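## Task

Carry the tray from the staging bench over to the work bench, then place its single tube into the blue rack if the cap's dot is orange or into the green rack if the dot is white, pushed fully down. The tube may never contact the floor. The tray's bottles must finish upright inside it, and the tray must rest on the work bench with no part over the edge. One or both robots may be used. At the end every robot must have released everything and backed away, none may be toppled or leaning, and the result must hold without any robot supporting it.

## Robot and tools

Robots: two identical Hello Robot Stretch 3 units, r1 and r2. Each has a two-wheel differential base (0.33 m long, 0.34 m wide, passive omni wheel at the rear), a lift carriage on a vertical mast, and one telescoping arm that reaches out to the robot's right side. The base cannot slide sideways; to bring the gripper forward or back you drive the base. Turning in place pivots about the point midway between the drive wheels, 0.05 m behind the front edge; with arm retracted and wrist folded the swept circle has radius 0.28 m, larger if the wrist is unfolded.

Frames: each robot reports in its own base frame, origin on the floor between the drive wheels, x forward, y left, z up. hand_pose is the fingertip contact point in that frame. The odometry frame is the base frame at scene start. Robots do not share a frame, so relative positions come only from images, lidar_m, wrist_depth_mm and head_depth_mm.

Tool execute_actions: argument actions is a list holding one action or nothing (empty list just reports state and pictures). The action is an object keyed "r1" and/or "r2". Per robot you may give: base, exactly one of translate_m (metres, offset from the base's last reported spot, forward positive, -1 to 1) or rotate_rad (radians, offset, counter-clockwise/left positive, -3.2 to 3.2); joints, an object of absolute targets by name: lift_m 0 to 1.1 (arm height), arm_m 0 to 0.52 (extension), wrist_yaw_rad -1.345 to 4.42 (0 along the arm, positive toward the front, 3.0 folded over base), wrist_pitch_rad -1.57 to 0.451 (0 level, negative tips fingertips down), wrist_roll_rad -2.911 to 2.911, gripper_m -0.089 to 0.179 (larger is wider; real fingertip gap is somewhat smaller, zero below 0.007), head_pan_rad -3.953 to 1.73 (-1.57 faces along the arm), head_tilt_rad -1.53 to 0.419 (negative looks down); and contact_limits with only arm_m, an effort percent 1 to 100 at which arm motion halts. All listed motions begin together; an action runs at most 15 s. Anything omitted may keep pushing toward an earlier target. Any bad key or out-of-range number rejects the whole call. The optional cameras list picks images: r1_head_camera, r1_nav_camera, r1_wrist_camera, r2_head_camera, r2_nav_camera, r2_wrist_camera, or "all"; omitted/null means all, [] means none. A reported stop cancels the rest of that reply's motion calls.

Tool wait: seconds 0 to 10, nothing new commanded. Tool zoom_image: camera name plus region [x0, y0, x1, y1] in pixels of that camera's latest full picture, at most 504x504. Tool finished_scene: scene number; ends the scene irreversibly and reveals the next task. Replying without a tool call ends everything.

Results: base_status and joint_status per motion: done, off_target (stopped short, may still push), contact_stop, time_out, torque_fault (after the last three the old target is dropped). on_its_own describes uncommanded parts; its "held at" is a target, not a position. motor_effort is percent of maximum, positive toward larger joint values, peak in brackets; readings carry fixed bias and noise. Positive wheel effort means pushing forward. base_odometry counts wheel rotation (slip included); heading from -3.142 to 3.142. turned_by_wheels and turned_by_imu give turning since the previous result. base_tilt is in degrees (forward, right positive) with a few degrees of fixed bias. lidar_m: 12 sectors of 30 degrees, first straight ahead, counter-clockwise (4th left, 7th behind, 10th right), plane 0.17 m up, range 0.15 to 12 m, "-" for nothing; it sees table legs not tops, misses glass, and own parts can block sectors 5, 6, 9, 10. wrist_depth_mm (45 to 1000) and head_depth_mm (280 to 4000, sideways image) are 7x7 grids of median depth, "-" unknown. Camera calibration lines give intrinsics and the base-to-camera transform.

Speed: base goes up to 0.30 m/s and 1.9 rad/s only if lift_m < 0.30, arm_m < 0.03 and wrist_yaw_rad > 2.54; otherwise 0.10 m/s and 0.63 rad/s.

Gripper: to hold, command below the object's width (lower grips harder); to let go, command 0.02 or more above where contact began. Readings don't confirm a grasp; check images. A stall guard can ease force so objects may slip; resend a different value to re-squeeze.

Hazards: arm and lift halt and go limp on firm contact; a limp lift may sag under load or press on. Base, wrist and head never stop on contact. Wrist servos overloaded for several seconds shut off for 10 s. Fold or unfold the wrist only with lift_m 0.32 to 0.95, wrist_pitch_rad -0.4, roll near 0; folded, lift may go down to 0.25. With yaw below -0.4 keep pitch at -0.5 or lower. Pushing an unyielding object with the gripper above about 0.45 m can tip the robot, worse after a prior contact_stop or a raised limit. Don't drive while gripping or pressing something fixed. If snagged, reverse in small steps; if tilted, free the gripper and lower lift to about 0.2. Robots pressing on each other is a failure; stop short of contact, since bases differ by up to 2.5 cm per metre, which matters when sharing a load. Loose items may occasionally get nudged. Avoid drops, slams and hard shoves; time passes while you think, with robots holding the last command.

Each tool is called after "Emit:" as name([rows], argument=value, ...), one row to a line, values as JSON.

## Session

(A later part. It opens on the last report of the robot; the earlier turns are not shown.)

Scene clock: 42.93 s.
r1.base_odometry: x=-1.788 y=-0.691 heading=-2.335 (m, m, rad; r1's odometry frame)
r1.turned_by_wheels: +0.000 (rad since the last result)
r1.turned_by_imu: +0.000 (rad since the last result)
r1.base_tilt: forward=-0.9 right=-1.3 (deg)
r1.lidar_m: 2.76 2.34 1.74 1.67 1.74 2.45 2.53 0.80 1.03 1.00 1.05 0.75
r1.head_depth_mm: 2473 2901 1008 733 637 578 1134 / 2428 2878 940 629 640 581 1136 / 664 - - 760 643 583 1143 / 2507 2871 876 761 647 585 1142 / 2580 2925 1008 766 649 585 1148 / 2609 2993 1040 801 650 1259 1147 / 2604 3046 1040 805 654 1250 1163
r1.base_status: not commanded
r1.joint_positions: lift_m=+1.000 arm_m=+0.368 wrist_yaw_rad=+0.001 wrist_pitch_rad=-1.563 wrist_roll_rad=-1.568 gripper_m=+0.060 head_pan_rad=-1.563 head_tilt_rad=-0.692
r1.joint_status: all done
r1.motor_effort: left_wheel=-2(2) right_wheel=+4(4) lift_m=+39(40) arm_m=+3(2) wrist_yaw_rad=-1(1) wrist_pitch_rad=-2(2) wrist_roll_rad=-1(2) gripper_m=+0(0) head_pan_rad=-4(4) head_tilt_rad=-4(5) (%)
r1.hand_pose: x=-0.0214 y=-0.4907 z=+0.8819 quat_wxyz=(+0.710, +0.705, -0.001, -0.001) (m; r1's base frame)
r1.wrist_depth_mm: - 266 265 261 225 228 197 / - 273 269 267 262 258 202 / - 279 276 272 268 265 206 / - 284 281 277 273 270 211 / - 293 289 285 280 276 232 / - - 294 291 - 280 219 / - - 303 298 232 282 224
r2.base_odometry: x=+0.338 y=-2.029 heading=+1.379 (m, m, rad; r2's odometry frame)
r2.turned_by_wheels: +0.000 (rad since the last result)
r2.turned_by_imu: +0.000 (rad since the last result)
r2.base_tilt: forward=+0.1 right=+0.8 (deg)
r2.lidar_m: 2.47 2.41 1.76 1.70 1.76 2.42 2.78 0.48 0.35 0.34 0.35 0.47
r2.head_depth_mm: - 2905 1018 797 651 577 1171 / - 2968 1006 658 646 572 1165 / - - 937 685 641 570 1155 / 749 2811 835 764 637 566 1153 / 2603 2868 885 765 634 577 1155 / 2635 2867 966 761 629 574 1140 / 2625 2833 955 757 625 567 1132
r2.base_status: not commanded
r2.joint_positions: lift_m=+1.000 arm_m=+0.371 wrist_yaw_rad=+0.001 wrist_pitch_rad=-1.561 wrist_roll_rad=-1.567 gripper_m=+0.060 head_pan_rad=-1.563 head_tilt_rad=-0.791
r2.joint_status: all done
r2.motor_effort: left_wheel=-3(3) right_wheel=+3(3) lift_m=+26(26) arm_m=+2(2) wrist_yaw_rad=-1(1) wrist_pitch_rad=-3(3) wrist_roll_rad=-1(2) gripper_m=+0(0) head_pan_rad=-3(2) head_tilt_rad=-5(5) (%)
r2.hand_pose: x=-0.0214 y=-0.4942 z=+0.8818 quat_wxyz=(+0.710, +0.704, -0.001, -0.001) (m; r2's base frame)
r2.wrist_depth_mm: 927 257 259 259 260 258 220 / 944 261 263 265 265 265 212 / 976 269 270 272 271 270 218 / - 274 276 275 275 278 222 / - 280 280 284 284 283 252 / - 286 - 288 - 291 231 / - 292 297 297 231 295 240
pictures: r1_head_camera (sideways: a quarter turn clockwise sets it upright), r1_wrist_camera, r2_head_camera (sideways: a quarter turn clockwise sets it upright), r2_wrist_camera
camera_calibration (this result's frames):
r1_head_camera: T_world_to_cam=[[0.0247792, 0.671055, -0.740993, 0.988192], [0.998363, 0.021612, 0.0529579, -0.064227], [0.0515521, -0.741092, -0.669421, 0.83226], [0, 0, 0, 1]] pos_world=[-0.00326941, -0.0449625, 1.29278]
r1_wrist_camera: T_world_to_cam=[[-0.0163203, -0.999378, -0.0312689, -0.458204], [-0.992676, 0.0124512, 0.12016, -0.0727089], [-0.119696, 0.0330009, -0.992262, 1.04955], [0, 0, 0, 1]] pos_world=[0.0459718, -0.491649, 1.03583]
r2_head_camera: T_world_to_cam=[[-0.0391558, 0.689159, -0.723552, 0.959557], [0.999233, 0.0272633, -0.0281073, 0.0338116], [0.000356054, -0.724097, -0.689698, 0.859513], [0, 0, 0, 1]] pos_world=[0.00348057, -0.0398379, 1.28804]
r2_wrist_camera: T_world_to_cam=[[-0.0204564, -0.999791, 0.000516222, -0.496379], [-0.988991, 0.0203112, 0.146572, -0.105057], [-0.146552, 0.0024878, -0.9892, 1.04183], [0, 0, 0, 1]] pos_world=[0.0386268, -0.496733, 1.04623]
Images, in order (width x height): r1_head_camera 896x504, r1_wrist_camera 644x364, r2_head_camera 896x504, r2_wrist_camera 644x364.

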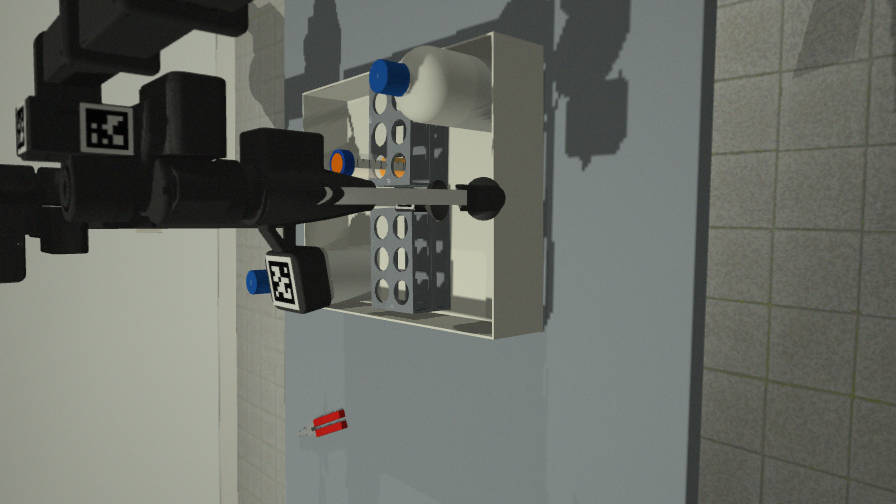

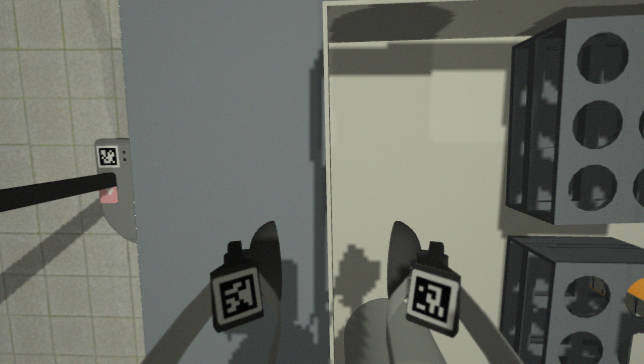

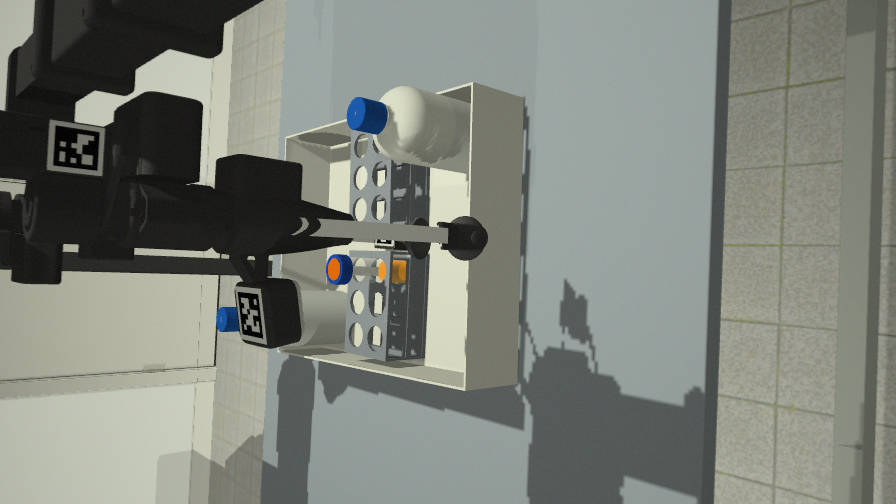

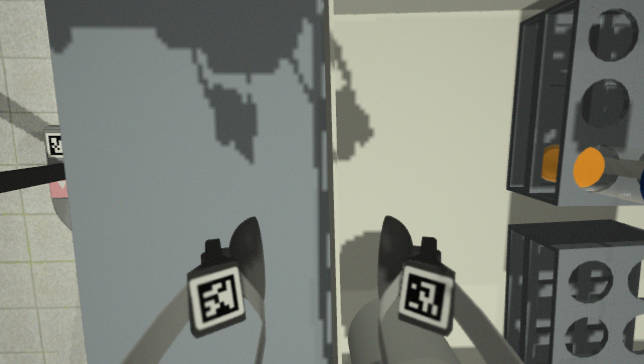

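Good.

Emit:
execute_actions([
  {"r1":{"joints":{"lift_m":0.91,"arm_m":0.365}},"r2":{"joints":{"lift_m":0.907,"arm_m":0.378}}},
], cameras=[])

Emit:
execute_actions([
  {"r1":{"joints":{"gripper_m":-0.04}},"r2":{"joints":{"gripper_m":-0.04}}},
], cameras=[])

Emit:
execute_actions([
  {"r1":{"joints":{"lift_m":1.05}},"r2":{"joints":{"lift_m":1.047}}},
], cameras=["r2_head_camera"])

Emit:
execute_actions([
  {"r1":{"base":{"translate_m":-0.7}},"r2":{"base":{"translate_m":0.7}}},
], cameras=["r2_nav_camera"])

Scene clock: 46.23 s.
r1.base_odometry: x=-1.788 y=-0.691 heading=-2.335 (m, m, rad; r1's odometry frame)
r1.turned_by_wheels: +0.000 (rad since the last result)
r1.turned_by_imu: +0.000 (rad since the last result)
r1.base_tilt: forward=-0.9 right=-1.5 (deg)
r1.lidar_m: 2.76 2.36 1.74 1.67 1.74 2.46 2.53 0.81 1.03 1.00 1.04 0.75
r1.head_depth_mm: 2502 2824 - 630 620 578 1131 / 2566 2792 894 630 640 579 1135 / 2547 759 - 758 635 583 1144 / 853 2862 871 761 646 584 1142 / 2564 2916 1010 766 648 588 1143 / 2616 2965 1035 799 649 1251 1150 / 2648 2972 1040 805 653 1248 1157
r1.base_status: not commanded
r1.joint_positions: lift_m=+0.910 arm_m=+0.365 wrist_yaw_rad=+0.001 wrist_pitch_rad=-1.563 wrist_roll_rad=-1.568 gripper_m=+0.060 head_pan_rad=-1.563 head_tilt_rad=-0.692
r1.joint_status: all done
r1.motor_effort: left_wheel=-2(2) right_wheel=+4(3) lift_m=+19(36) arm_m=-3(2) wrist_yaw_rad=-1(1) wrist_pitch_rad=-2(2) wrist_roll_rad=-1(1) gripper_m=+0(0) head_pan_rad=-4(4) head_tilt_rad=-3(4) (%)
r1.hand_pose: x=-0.0214 y=-0.4883 z=+0.7927 quat_wxyz=(+0.710, +0.705, -0.001, -0.001) (m; r1's base frame)
r1.wrist_depth_mm: 182 179 178 175 172 171 168 / 186 183 181 178 176 174 171 / 189 187 185 182 179 177 175 / 194 191 189 186 183 181 178 / - 196 194 191 187 186 183 / - 200 198 195 - 190 186 / - 205 203 200 197 193 187
r2.base_odometry: x=+0.338 y=-2.029 heading=+1.379 (m, m, rad; r2's odometry frame)
r2.turned_by_wheels: +0.000 (rad since the last result)
r2.turned_by_imu: +0.000 (rad since the last result)
r2.base_tilt: forward=+0.1 right=+0.8 (deg)
r2.lidar_m: 2.47 2.40 1.77 1.70 1.77 2.42 2.79 0.48 0.35 0.34 0.35 0.48
r2.head_depth_mm: 2579 2926 - - 633 577 1164 / 2651 2804 832 656 646 574 1175 / 2571 - 957 676 642 570 1162 / 740 1459 937 751 638 568 1149 / 2548 2883 851 765 633 577 1151 / 2645 2899 965 762 628 573 1143 / 2659 2836 961 754 626 570 1144
r2.base_status: not commanded
r2.joint_positions: lift_m=+0.907 arm_m=+0.378 wrist_yaw_rad=+0.001 wrist_pitch_rad=-1.561 wrist_roll_rad=-1.567 gripper_m=+0.060 head_pan_rad=-1.563 head_tilt_rad=-0.791
r2.joint_status: all done
r2.motor_effort: left_wheel=-3(3) right_wheel=+3(3) lift_m=+13(23) arm_m=+2(3) wrist_yaw_rad=-1(2) wrist_pitch_rad=-3(3) wrist_roll_rad=-1(1) gripper_m=-1(0) head_pan_rad=-2(2) head_tilt_rad=-5(6) (%)
r2.hand_pose: x=-0.0214 y=-0.5012 z=+0.7897 quat_wxyz=(+0.710, +0.704, -0.001, -0.001) (m; r2's base frame)
r2.wrist_depth_mm: 171 171 173 172 173 173 174 / 174 175 176 176 176 178 177 / 177 178 181 180 180 181 181 / 183 183 184 186 185 184 185 / 186 187 188 188 189 190 192 / 190 191 - 193 - 195 193 / 195 197 199 198 200 199 197
pictures: none
No camera images: the call's "cameras" was empty. Leave "cameras" out to get every camera's image.

Scene clock: 47.73 s.
r1.base_odometry: x=-1.788 y=-0.691 heading=-2.335 (m, m, rad; r1's odometry frame)
r1.turned_by_wheels: +0.000 (rad since the last result)
r1.turned_by_imu: +0.000 (rad since the last result)
r1.base_tilt: forward=-0.9 right=-1.3 (deg)
r1.lidar_m: 2.76 2.35 1.75 1.67 1.75 2.46 2.52 0.81 1.03 1.00 1.04 0.75
r1.head_depth_mm: 2511 2803 - 629 623 578 1139 / 2565 2775 892 632 639 580 1139 / 2523 755 - 757 643 582 1140 / 858 2854 874 765 644 585 1139 / 2586 2917 1007 765 648 587 1150 / 2624 2970 1034 801 649 1253 1155 / 2604 2957 1047 803 655 1248 1150
r1.base_status: not commanded
r1.joint_positions: lift_m=+0.910 arm_m=+0.365 wrist_yaw_rad=+0.001 wrist_pitch_rad=-1.557 wrist_roll_rad=-1.568 gripper_m=-0.039 head_pan_rad=-1.563 head_tilt_rad=-0.692
r1.joint_status: all done
r1.motor_effort: left_wheel=-2(2) right_wheel=+4(4) lift_m=+20(21) arm_m=-3(3) wrist_yaw_rad=-1(2) wrist_pitch_rad=-4(5) wrist_roll_rad=-1(1) gripper_m=-15(91) head_pan_rad=-5(5) head_tilt_rad=-5(4) (%)
r1.hand_pose: x=-0.0214 y=-0.4897 z=+0.7925 quat_wxyz=(+0.712, +0.703, -0.001, -0.001) (m; r1's base frame)
r1.wrist_depth_mm: 180 178 176 174 172 170 168 / 184 182 181 178 175 174 171 / 188 187 185 181 179 177 175 / 192 190 189 186 183 182 179 / 198 195 193 190 187 186 182 / - 199 197 - 190 190 187 / - 205 203 200 197 195 188
r2.base_odometry: x=+0.338 y=-2.029 heading=+1.379 (m, m, rad; r2's odometry frame)
r2.turned_by_wheels: +0.000 (rad since the last result)
r2.turned_by_imu: +0.000 (rad since the last result)
r2.base_tilt: forward=+0.1 right=+0.6 (deg)
r2.lidar_m: 2.47 2.41 1.77 1.70 1.76 2.41 2.79 0.48 0.35 0.34 0.35 0.48
r2.head_depth_mm: 2609 2908 - - 626 574 1173 / 2629 2852 825 658 645 576 1169 / 2550 - 960 674 643 569 1165 / 741 1465 938 770 637 567 1155 / 2572 2895 851 764 634 577 1146 / 2640 2917 966 757 628 571 1140 / 2631 2893 961 756 626 568 1139
r2.base_status: not commanded
r2.joint_positions: lift_m=+0.907 arm_m=+0.378 wrist_yaw_rad=+0.001 wrist_pitch_rad=-1.546 wrist_roll_rad=-1.568 gripper_m=-0.039 head_pan_rad=-1.563 head_tilt_rad=-0.791
r2.joint_status: all done
r2.motor_effort: left_wheel=-3(3) right_wheel=+3(3) lift_m=+14(14) arm_m=+0(2) wrist_yaw_rad=-1(2) wrist_pitch_rad=-8(8) wrist_roll_rad=-1(1) gripper_m=-18(99) head_pan_rad=-3(2) head_tilt_rad=-4(5) (%)
r2.hand_pose: x=-0.0214 y=-0.5053 z=+0.7893 quat_wxyz=(+0.716, +0.699, +0.000, -0.001) (m; r2's base frame)
r2.wrist_depth_mm: 168 169 171 172 173 174 174 / 172 172 174 175 176 178 177 / 176 177 178 179 180 182 181 / 180 180 182 184 185 187 184 / 184 186 187 186 188 191 193 / 189 189 191 - 195 196 194 / 192 195 197 198 199 201 198
pictures: none
No camera images: the call's "cameras" was empty. Leave "cameras" out to get every camera's image.

Scene clock: 49.83 s.
r1.base_odometry: x=-1.788 y=-0.691 heading=-2.335 (m, m, rad; r1's odometry frame)
r1.turned_by_wheels: +0.000 (rad since the last result)
r1.turned_by_imu: +0.000 (rad since the last result)
r1.base_tilt: forward=-1.0 right=-1.3 (deg)
r1.lidar_m: 2.76 2.35 1.75 1.67 1.75 2.45 2.53 0.81 1.04 1.00 1.04 0.75
r1.head_depth_mm: 2610 2823 524 713 639 577 1131 / - 2763 655 715 641 579 1134 / - - 688 741 644 581 1137 / 2555 2779 695 721 646 585 1146 / 2612 2807 698 727 650 586 1147 / 2614 2936 1032 798 650 1255 1152 / 2615 2979 1047 802 655 1252 1146
r1.base_status: not commanded
r1.joint_positions: lift_m=+1.049 arm_m=+0.365 wrist_yaw_rad=+0.001 wrist_pitch_rad=-1.552 wrist_roll_rad=-1.568 gripper_m=-0.039 head_pan_rad=-1.563 head_tilt_rad=-0.692
r1.joint_status: all done
r1.motor_effort: left_wheel=-2(2) right_wheel=+3(3) lift_m=+45(46) arm_m=-3(3) wrist_yaw_rad=-1(1) wrist_pitch_rad=-6(6) wrist_roll_rad=-1(1) gripper_m=-16(15) head_pan_rad=-5(5) head_tilt_rad=-5(5) (%)
r1.hand_pose: x=-0.0214 y=-0.4910 z=+0.9314 quat_wxyz=(+0.713, +0.701, -0.001, -0.001) (m; r1's base frame)
r1.wrist_depth_mm: - - 310 174 172 171 168 / - - 318 313 176 175 172 / - - 324 322 180 178 176 / - 335 330 327 183 183 178 / - - 339 334 187 186 183 / - - 350 - 191 191 187 / - - 359 354 197 194 189
r2.base_odometry: x=+0.338 y=-2.029 heading=+1.379 (m, m, rad; r2's odometry frame)
r2.turned_by_wheels: +0.000 (rad since the last result)
r2.turned_by_imu: +0.000 (rad since the last result)
r2.base_tilt: forward=+0.1 right=+0.8 (deg)
r2.lidar_m: 2.47 2.41 1.76 1.70 1.77 2.42 2.79 0.48 0.35 0.34 0.35 0.48
r2.head_depth_mm: 2671 2982 978 792 651 576 1170 / - 2789 550 743 647 573 1160 / - - 698 736 643 570 1152 / 1305 720 686 749 639 568 1147 / 2551 731 688 723 634 576 1146 / 2645 2873 743 739 630 573 1147 / 2640 2907 959 754 626 569 1138
r2.base_status: not commanded
r2.joint_positions: lift_m=+1.046 arm_m=+0.378 wrist_yaw_rad=+0.001 wrist_pitch_rad=-1.548 wrist_roll_rad=-1.568 gripper_m=-0.039 head_pan_rad=-1.563 head_tilt_rad=-0.791
r2.joint_status: all done
r2.motor_effort: left_wheel=-2(3) right_wheel=+2(4) lift_m=+30(32) arm_m=+0(0) wrist_yaw_rad=-2(1) wrist_pitch_rad=-7(8) wrist_roll_rad=-1(1) gripper_m=-18(18) head_pan_rad=-3(3) head_tilt_rad=-6(5) (%)
r2.hand_pose: x=-0.0214 y=-0.5049 z=+0.9283 quat_wxyz=(+0.715, +0.699, +0.000, -0.001) (m; r2's base frame)
r2.wrist_depth_mm: 992 298 303 172 173 175 174 / - 303 308 174 176 179 177 / - 308 312 180 181 182 181 / - 317 321 183 185 187 184 / - 324 329 188 189 190 193 / - 332 335 - 195 197 194 / - 337 344 200 199 201 198
pictures: r2_head_camera (sideways: a quarter turn clockwise sets it upright)
camera_calibration (this result's frames):
r2_head_camera: T_world_to_cam=[[-0.039156, 0.689159, -0.723552, 0.959557], [0.999233, 0.0272636, -0.0281073, 0.0338116], [0.000356227, -0.724097, -0.689698, 0.859513], [0, 0, 0, 1]] pos_world=[0.00348058, -0.0398379, 1.28804]
Images, in order (width x height): r2_head_camera 896x504.

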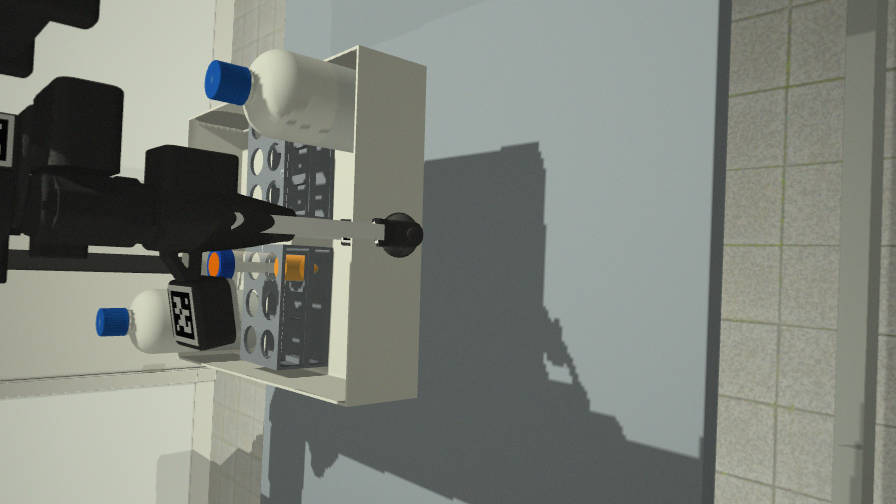

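Scene clock: 58.43 s.
r1.base_odometry: x=-1.303 y=-0.185 heading=-2.335 (m, m, rad; r1's odometry frame)
r1.turned_by_wheels: +0.000 (rad since the last result)
r1.turned_by_imu: +0.000 (rad since the last result)
r1.base_tilt: forward=-1.0 right=-1.3 (deg)
r1.lidar_m: 1.41 2.37 1.74 1.68 1.78 2.48 1.84 2.05 3.18 0.33 1.03 1.41
r1.head_depth_mm: 2572 2804 516 576 1541 1301 1135 / - 2754 655 577 1510 1261 1144 / - - 690 661 643 568 1083 / 2543 2745 689 581 647 571 1148 / 2600 2808 689 581 647 587 1147 / 2597 2941 1038 801 653 588 1158 / 2601 2953 1045 802 655 591 1158
r1.base_status: done
r1.joint_positions: lift_m=+1.049 arm_m=+0.365 wrist_yaw_rad=+0.001 wrist_pitch_rad=-1.578 wrist_roll_rad=-1.568 gripper_m=-0.039 head_pan_rad=-1.563 head_tilt_rad=-0.692
r1.joint_status: not commanded
r1.motor_effort: left_wheel=-1(3) right_wheel=+3(4) lift_m=+46(45) arm_m=-1(3) wrist_yaw_rad=-1(1) wrist_pitch_rad=+3(6) wrist_roll_rad=-1(1) gripper_m=-14(14) head_pan_rad=-5(5) head_tilt_rad=-4(4) (%)
r1.hand_pose: x=-0.0214 y=-0.4841 z=+0.9320 quat_wxyz=(+0.704, +0.710, +0.000, -0.001) (m; r1's base frame)
r1.wrist_depth_mm: - - 313 173 170 168 165 / - - 321 177 174 172 169 / - - 329 181 178 176 172 / - 342 336 330 182 180 176 / - - 343 338 186 183 180 / - - - - 190 188 184 / - - - - 196 192 185
r2.base_odometry: x=+0.472 y=-1.342 heading=+1.379 (m, m, rad; r2's odometry frame)
r2.turned_by_wheels: +0.000 (rad since the last result)
r2.turned_by_imu: -0.002 (rad since the last result)
r2.base_tilt: forward=+0.2 right=+0.7 (deg)
r2.lidar_m: 1.78 2.41 1.76 1.70 1.76 2.42 1.32 0.48 0.35 0.33 3.14 2.00
r2.head_depth_mm: 2679 2907 978 773 650 577 1163 / - 2792 548 722 645 573 1164 / - - 700 736 641 570 1161 / 1270 856 682 747 639 566 976 / 2597 726 682 1615 1462 1268 1133 / 2648 2882 682 1807 1542 1322 1149 / 2616 2865 2333 1853 1528 1303 1129
r2.base_status: done
r2.joint_positions: lift_m=+1.046 arm_m=+0.378 wrist_yaw_rad=+0.001 wrist_pitch_rad=-1.581 wrist_roll_rad=-1.569 gripper_m=-0.039 head_pan_rad=-1.563 head_tilt_rad=-0.791
r2.joint_status: not commanded
r2.motor_effort: left_wheel=-3(5) right_wheel=+2(8) lift_m=+30(31) arm_m=+0(0) wrist_yaw_rad=-2(1) wrist_pitch_rad=+3(8) wrist_roll_rad=-1(1) gripper_m=-19(18) head_pan_rad=-3(2) head_tilt_rad=-5(5) (%)
r2.hand_pose: x=-0.0214 y=-0.4962 z=+0.9290 quat_wxyz=(+0.703, +0.711, +0.000, -0.001) (m; r2's base frame)
r2.wrist_depth_mm: - - - 172 171 172 170 / - - - 175 174 175 173 / - 317 317 179 178 179 178 / - 323 320 184 183 183 180 / - 328 331 186 187 188 188 / - 342 340 - 192 191 191 / - 351 351 198 196 197 193
pictures: r2_nav_camera (sideways: a quarter turn counterclockwise sets it upright)
camera_calibration (this result's frames):
r2_nav_camera: T_world_to_cam=[[0.0561315, -0.738451, 0.671967, -0.843068], [-0.998102, -0.0244255, 0.0565324, -0.0150037], [-0.0253333, -0.673865, -0.73842, 0.914227], [0, 0, 0, 1]] pos_world=[0.0555078, -0.006866, 1.24245]
Images, in order (width x height): r2_nav_camera 672x504.

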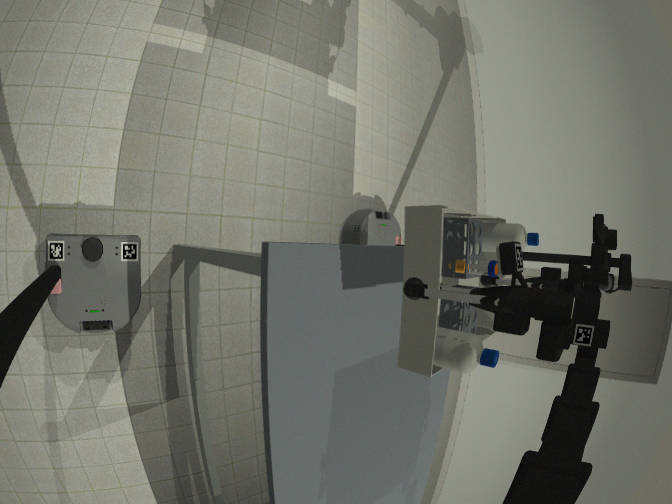

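Emit:
execute_actions([
  {"r1":{"base":{"translate_m":-1.0},"joints":{"arm_m":0.345}},"r2":{"base":{"translate_m":1.0}}},
], cameras=["r1_nav_camera","r2_nav_camera"])

Emit:
execute_actions([
  {"r1":{"base":{"translate_m":-0.5},"joints":{"arm_m":0.33,"head_pan_rad":-2.6,"head_tilt_rad":-1.0}},"r2":{"base":{"translate_m":0.5}}},
], cameras=["r1_head_camera","r2_nav_camera"])

Scene clock: 71.13 s.
r1.base_odometry: x=-0.611 y=+0.536 heading=-2.335 (m, m, rad; r1's odometry frame)
r1.turned_by_wheels: +0.000 (rad since the last result)
r1.turned_by_imu: +0.000 (rad since the last result)
r1.base_tilt: forward=-0.8 right=-1.3 (deg)
r1.lidar_m: 2.39 2.38 1.78 1.73 1.81 2.52 2.25 0.86 1.24 1.31 1.35 1.00
r1.head_depth_mm: 2597 2831 493 548 1556 1312 1133 / - 2813 655 557 1552 1314 1144 / - - 665 640 1562 1319 1144 / 2529 2735 669 567 1556 1321 1147 / 2621 2812 669 567 1588 1328 1153 / 2570 2946 2495 1935 1587 1330 1150 / 2566 2930 2534 1941 1584 1337 1162
r1.base_status: done
r1.joint_positions: lift_m=+1.049 arm_m=+0.345 wrist_yaw_rad=+0.001 wrist_pitch_rad=-1.578 wrist_roll_rad=-1.569 gripper_m=-0.039 head_pan_rad=-1.563 head_tilt_rad=-0.692
r1.joint_status: all done
r1.motor_effort: left_wheel=-2(5) right_wheel=+3(4) lift_m=+45(45) arm_m=+0(4) wrist_yaw_rad=-2(1) wrist_pitch_rad=+4(8) wrist_roll_rad=-1(1) gripper_m=-16(16) head_pan_rad=-4(5) head_tilt_rad=-4(5) (%)
r1.hand_pose: x=-0.0214 y=-0.4639 z=+0.9320 quat_wxyz=(+0.704, +0.710, +0.000, -0.001) (m; r1's base frame)
r1.wrist_depth_mm: - - - 174 170 168 165 / - - - 177 174 171 168 / - - - 181 178 175 172 / - - - 185 182 180 176 / - - - 187 187 184 180 / - - - - 190 188 185 / - - - - 197 192 186
r2.base_odometry: x=+0.662 y=-0.360 heading=+1.379 (m, m, rad; r2's odometry frame)
r2.turned_by_wheels: +0.000 (rad since the last result)
r2.turned_by_imu: -0.003 (rad since the last result)
r2.base_tilt: forward=+0.2 right=+0.8 (deg)
r2.lidar_m: 1.29 2.42 1.76 1.70 1.77 2.40 1.32 1.03 1.38 1.30 1.23 0.82
r2.head_depth_mm: 2706 2953 2375 1894 1595 1352 1171 / - 2809 545 1804 1586 1337 1160 / - - 699 1812 1574 1337 1163 / 1260 858 679 1612 1562 1327 1159 / 2558 732 684 1624 1555 1311 1147 / 2629 2910 684 1792 1536 1321 1139 / 2597 2841 2301 1856 1540 1303 1135
r2.base_status: done
r2.joint_positions: lift_m=+1.046 arm_m=+0.378 wrist_yaw_rad=+0.001 wrist_pitch_rad=-1.584 wrist_roll_rad=-1.569 gripper_m=-0.039 head_pan_rad=-1.563 head_tilt_rad=-0.791
r2.joint_status: not commanded
r2.motor_effort: left_wheel=-3(4) right_wheel=+2(7) lift_m=+30(30) arm_m=+1(1) wrist_yaw_rad=-1(2) wrist_pitch_rad=+4(8) wrist_roll_rad=+0(1) gripper_m=-19(19) head_pan_rad=-2(2) head_tilt_rad=-5(6) (%)
r2.hand_pose: x=-0.0214 y=-0.4954 z=+0.9291 quat_wxyz=(+0.702, +0.712, +0.000, +0.000) (m; r2's base frame)
r2.wrist_depth_mm: - - - 173 172 172 170 / - - - 176 175 176 174 / - - - 180 179 179 176 / - - - 183 183 183 180 / - - - 186 187 188 188 / - - - - 192 192 190 / - - - 198 196 196 192
pictures: r1_nav_camera (sideways: a quarter turn counterclockwise sets it upright), r2_nav_camera (sideways: a quarter turn counterclockwise sets it upright)
camera_calibration (this result's frames):
r1_nav_camera: T_world_to_cam=[[-0.00790031, -0.632939, 0.774161, -0.962973], [-0.999347, -0.0222891, -0.0284215, 0.0916892], [0.0352444, -0.773881, -0.63235, 0.780733], [0, 0, 0, 1]] pos_world=[0.0565051, -0.00326566, 1.2418]
r2_nav_camera: T_world_to_cam=[[0.0561315, -0.738451, 0.671967, -0.843068], [-0.998102, -0.0244255, 0.0565324, -0.0150037], [-0.0253333, -0.673864, -0.738421, 0.914227], [0, 0, 0, 1]] pos_world=[0.0555078, -0.00686599, 1.24245]
Images, in order (width x height): r1_nav_camera 672x504, r2_nav_camera 672x504.

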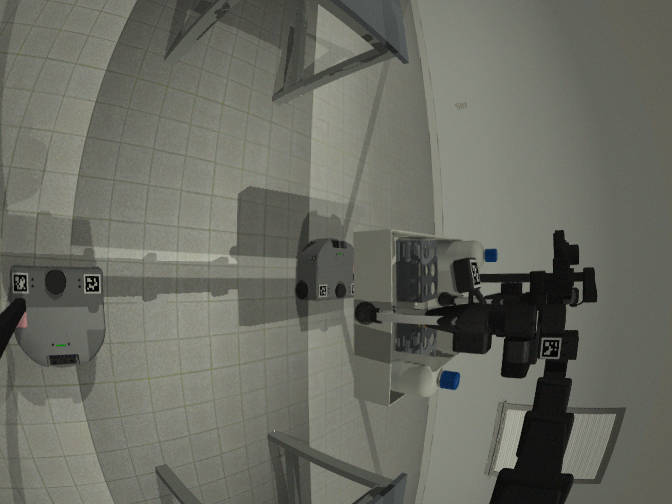

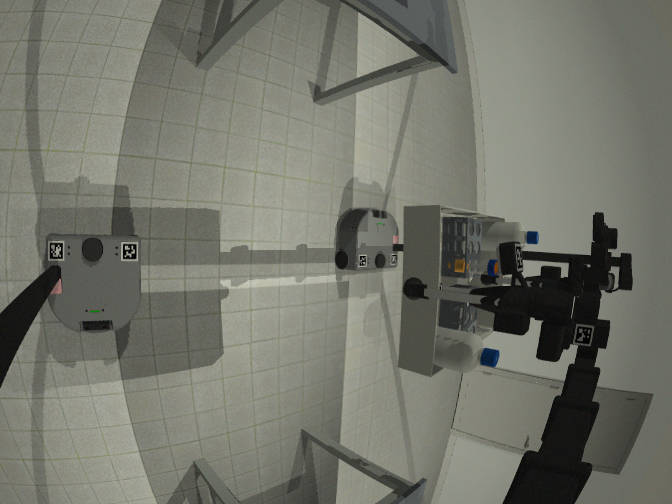

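Scene clock: 77.57 s.
r1.base_odometry: x=-0.265 y=+0.897 heading=-2.335 (m, m, rad; r1's odometry frame)
r1.turned_by_wheels: +0.000 (rad since the last result)
r1.turned_by_imu: -0.001 (rad since the last result)
r1.base_tilt: forward=-0.8 right=-1.3 (deg)
r1.lidar_m: 1.48 2.39 1.80 1.74 1.82 2.53 1.75 0.42 0.43 1.30 3.17 1.73
r1.head_depth_mm: - - 1597 1468 1305 1168 1080 / - - 1627 1476 1308 1201 - / - - 1618 1475 1320 1218 - / - - 700 1477 1296 1223 - / - 768 690 755 1286 1194 1070 / - 788 691 1468 1325 1192 1090 / - 773 712 1480 1324 1207 1091
r1.base_status: done
r1.joint_positions: lift_m=+1.049 arm_m=+0.330 wrist_yaw_rad=+0.001 wrist_pitch_rad=-1.578 wrist_roll_rad=-1.569 gripper_m=-0.039 head_pan_rad=-2.593 head_tilt_rad=-0.987
r1.joint_status: all done
r1.motor_effort: left_wheel=-2(5) right_wheel=+3(4) lift_m=+46(45) arm_m=-1(4) wrist_yaw_rad=-1(1) wrist_pitch_rad=+3(4) wrist_roll_rad=+0(1) gripper_m=-15(16) head_pan_rad=-4(58) head_tilt_rad=-8(33) (%)
r1.hand_pose: x=-0.0214 y=-0.4491 z=+0.9320 quat_wxyz=(+0.704, +0.710, +0.000, -0.001) (m; r1's base frame)
r1.wrist_depth_mm: - - - 173 170 168 165 / - - - 177 174 172 168 / - - - 181 178 176 172 / - - - 185 182 180 175 / - - - - 186 184 181 / - - - - 190 187 184 / - - - 582 197 192 186
r2.base_odometry: x=+0.757 y=+0.131 heading=+1.379 (m, m, rad; r2's odometry frame)
r2.turned_by_wheels: +0.000 (rad since the last result)
r2.turned_by_imu: -0.001 (rad since the last result)
r2.base_tilt: forward=+0.1 right=+0.7 (deg)
r2.lidar_m: 1.29 2.41 1.76 1.70 1.76 2.41 1.51 1.77 3.16 1.00 0.42 0.48
r2.head_depth_mm: 2666 2969 2361 1934 1597 1350 1171 / - 2831 547 1821 1579 1342 1163 / - - 696 1790 1571 1340 1157 / 1235 856 683 1614 1550 1324 1156 / 2611 724 684 1615 1550 1319 1151 / 2596 2873 688 1314 1511 1312 1138 / 2623 2898 957 803 1516 1304 970
r2.base_status: done
r2.joint_positions: lift_m=+1.046 arm_m=+0.378 wrist_yaw_rad=+0.001 wrist_pitch_rad=-1.580 wrist_roll_rad=-1.570 gripper_m=-0.039 head_pan_rad=-1.563 head_tilt_rad=-0.791
r2.joint_status: not commanded
r2.motor_effort: left_wheel=-2(2) right_wheel=+2(8) lift_m=+30(30) arm_m=+1(1) wrist_yaw_rad=-2(2) wrist_pitch_rad=+3(4) wrist_roll_rad=+0(0) gripper_m=-18(19) head_pan_rad=-3(2) head_tilt_rad=-5(6) (%)
r2.hand_pose: x=-0.0214 y=-0.4966 z=+0.9290 quat_wxyz=(+0.704, +0.711, +0.000, +0.000) (m; r2's base frame)
r2.wrist_depth_mm: - - - 172 172 172 171 / - - - 176 176 176 175 / - - - 180 179 179 176 / - - - 184 183 184 180 / - - - 187 187 188 188 / - - - - 191 192 191 / - - - - 197 196 193
pictures: r1_head_camera (sideways: a quarter turn clockwise sets it upright), r2_nav_camera (sideways: a quarter turn counterclockwise sets it upright)
camera_calibration (this result's frames):
r1_head_camera: T_world_to_cam=[[0.747196, 0.421822, -0.513579, 0.687476], [0.519142, -0.852933, 0.0547436, -0.0636077], [-0.414957, -0.307525, -0.856294, 1.0781], [0, 0, 0, 1]] pos_world=[-0.0332938, -0.0127034, 1.27972]
r2_nav_camera: T_world_to_cam=[[0.0561315, -0.738451, 0.671967, -0.843068], [-0.998102, -0.0244255, 0.0565324, -0.0150037], [-0.0253333, -0.673864, -0.738421, 0.914227], [0, 0, 0, 1]] pos_world=[0.0555078, -0.00686599, 1.24245]
Images, in order (width x height): r1_head_camera 896x504, r2_nav_camera 672x504.

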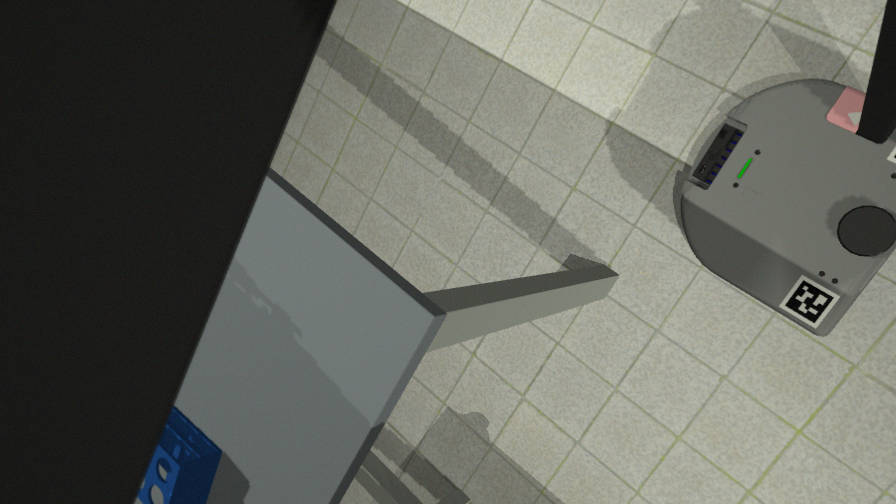

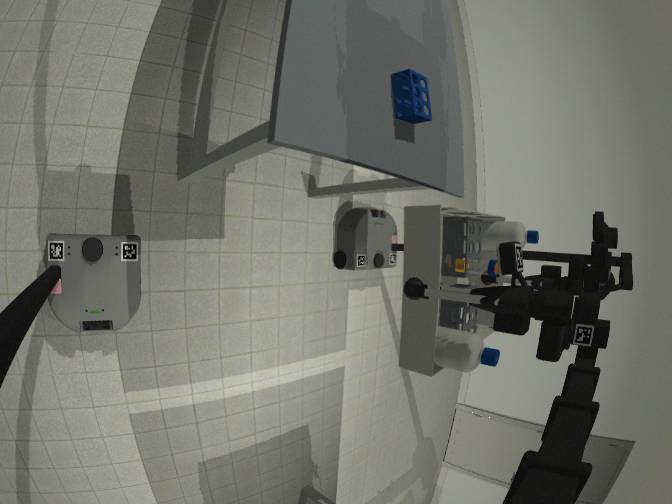

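Emit:
execute_actions([
  {"r1":{"base":{"translate_m":-0.92},"joints":{"arm_m":0.315,"head_pan_rad":-1.57,"head_tilt_rad":-0.7}},"r2":{"base":{"translate_m":0.92}}},
], cameras=["r1_nav_camera","r2_nav_camera"])

Scene clock: 89.60 s.
r1.base_odometry: x=+0.372 y=+1.561 heading=-2.335 (m, m, rad; r1's odometry frame)
r1.turned_by_wheels: +0.000 (rad since the last result)
r1.turned_by_imu: -0.002 (rad since the last result)
r1.base_tilt: forward=-0.9 right=-1.4 (deg)
r1.lidar_m: 2.39 2.45 1.82 1.76 1.84 2.55 2.90 0.85 0.96 0.93 0.97 0.65
r1.head_depth_mm: 2546 2822 470 519 632 535 1104 / - 2802 635 523 634 537 1109 / - - 647 618 635 540 1111 / 2452 2749 651 610 639 541 1118 / 2592 699 648 543 641 545 1145 / 2547 2869 1008 765 643 546 1147 / 2575 2924 1019 793 647 545 1156
r1.base_status: done
r1.joint_positions: lift_m=+1.049 arm_m=+0.315 wrist_yaw_rad=+0.001 wrist_pitch_rad=-1.579 wrist_roll_rad=-1.570 gripper_m=-0.039 head_pan_rad=-1.577 head_tilt_rad=-0.705
r1.joint_status: all done
r1.motor_effort: left_wheel=-2(4) right_wheel=+3(4) lift_m=+45(46) arm_m=+1(4) wrist_yaw_rad=-1(1) wrist_pitch_rad=+4(6) wrist_roll_rad=+0(0) gripper_m=-17(17) head_pan_rad=+5(58) head_tilt_rad=+3(35) (%)
r1.hand_pose: x=-0.0214 y=-0.4338 z=+0.9320 quat_wxyz=(+0.704, +0.710, +0.000, +0.000) (m; r1's base frame)
r1.wrist_depth_mm: - - 313 172 170 168 164 / - - 320 175 175 172 168 / - - 329 181 178 176 172 / - - 337 186 182 180 176 / - - 343 188 187 184 180 / - - 354 - 191 188 184 / - - 362 201 197 193 185
r2.base_odometry: x=+0.933 y=+1.034 heading=+1.379 (m, m, rad; r2's odometry frame)
r2.turned_by_wheels: +0.000 (rad since the last result)
r2.turned_by_imu: -0.002 (rad since the last result)
r2.base_tilt: forward=+0.0 right=+1.0 (deg)
r2.lidar_m: 2.84 2.42 1.77 1.70 1.77 2.42 2.42 0.47 0.35 0.33 0.34 0.47
r2.head_depth_mm: 2719 2942 978 772 650 578 1170 / - 2765 545 739 646 572 1168 / - - 697 734 643 571 1156 / 1166 856 674 734 639 566 1154 / 2614 760 683 727 635 565 1151 / 2656 2852 688 740 630 572 1146 / 2620 2889 956 759 627 570 1142
r2.base_status: done
r2.joint_positions: lift_m=+1.046 arm_m=+0.378 wrist_yaw_rad=+0.001 wrist_pitch_rad=-1.585 wrist_roll_rad=-1.570 gripper_m=-0.039 head_pan_rad=-1.563 head_tilt_rad=-0.791
r2.joint_status: not commanded
r2.motor_effort: left_wheel=-3(4) right_wheel=+2(6) lift_m=+30(30) arm_m=+2(1) wrist_yaw_rad=-1(1) wrist_pitch_rad=+5(5) wrist_roll_rad=+0(0) gripper_m=-21(20) head_pan_rad=-2(3) head_tilt_rad=-5(6) (%)
r2.hand_pose: x=-0.0214 y=-0.4952 z=+0.9291 quat_wxyz=(+0.702, +0.712, +0.001, +0.000) (m; r2's base frame)
r2.wrist_depth_mm: - 302 305 173 172 172 171 / - 312 307 175 176 176 173 / - 316 317 181 180 179 177 / - 326 323 184 184 183 179 / - 331 334 186 188 189 188 / - 340 340 - 191 191 190 / - 350 350 198 197 196 192
pictures: r1_nav_camera (sideways: a quarter turn counterclockwise sets it upright), r2_nav_camera (sideways: a quarter turn counterclockwise sets it upright)
camera_calibration (this result's frames):
r1_nav_camera: T_world_to_cam=[[-0.0167914, -0.642795, 0.765854, -0.952091], [-0.999559, -0.00797659, -0.0286103, 0.0919358], [0.0244994, -0.765997, -0.642377, 0.793842], [0, 0, 0, 1]] pos_world=[0.0564596, -0.00318549, 1.24174]
r2_nav_camera: T_world_to_cam=[[0.0561316, -0.738451, 0.671967, -0.843068], [-0.998102, -0.0244257, 0.0565324, -0.0150037], [-0.0253332, -0.673864, -0.738421, 0.914227], [0, 0, 0, 1]] pos_world=[0.0555078, -0.00686598, 1.24245]
Images, in order (width x height): r1_nav_camera 672x504, r2_nav_camera 672x504.

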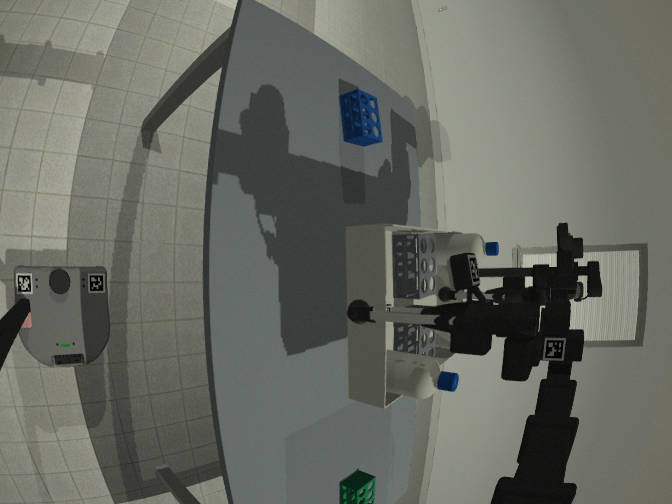

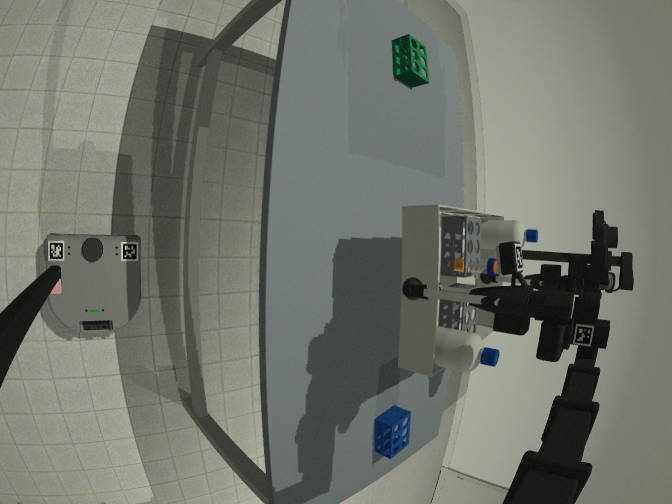

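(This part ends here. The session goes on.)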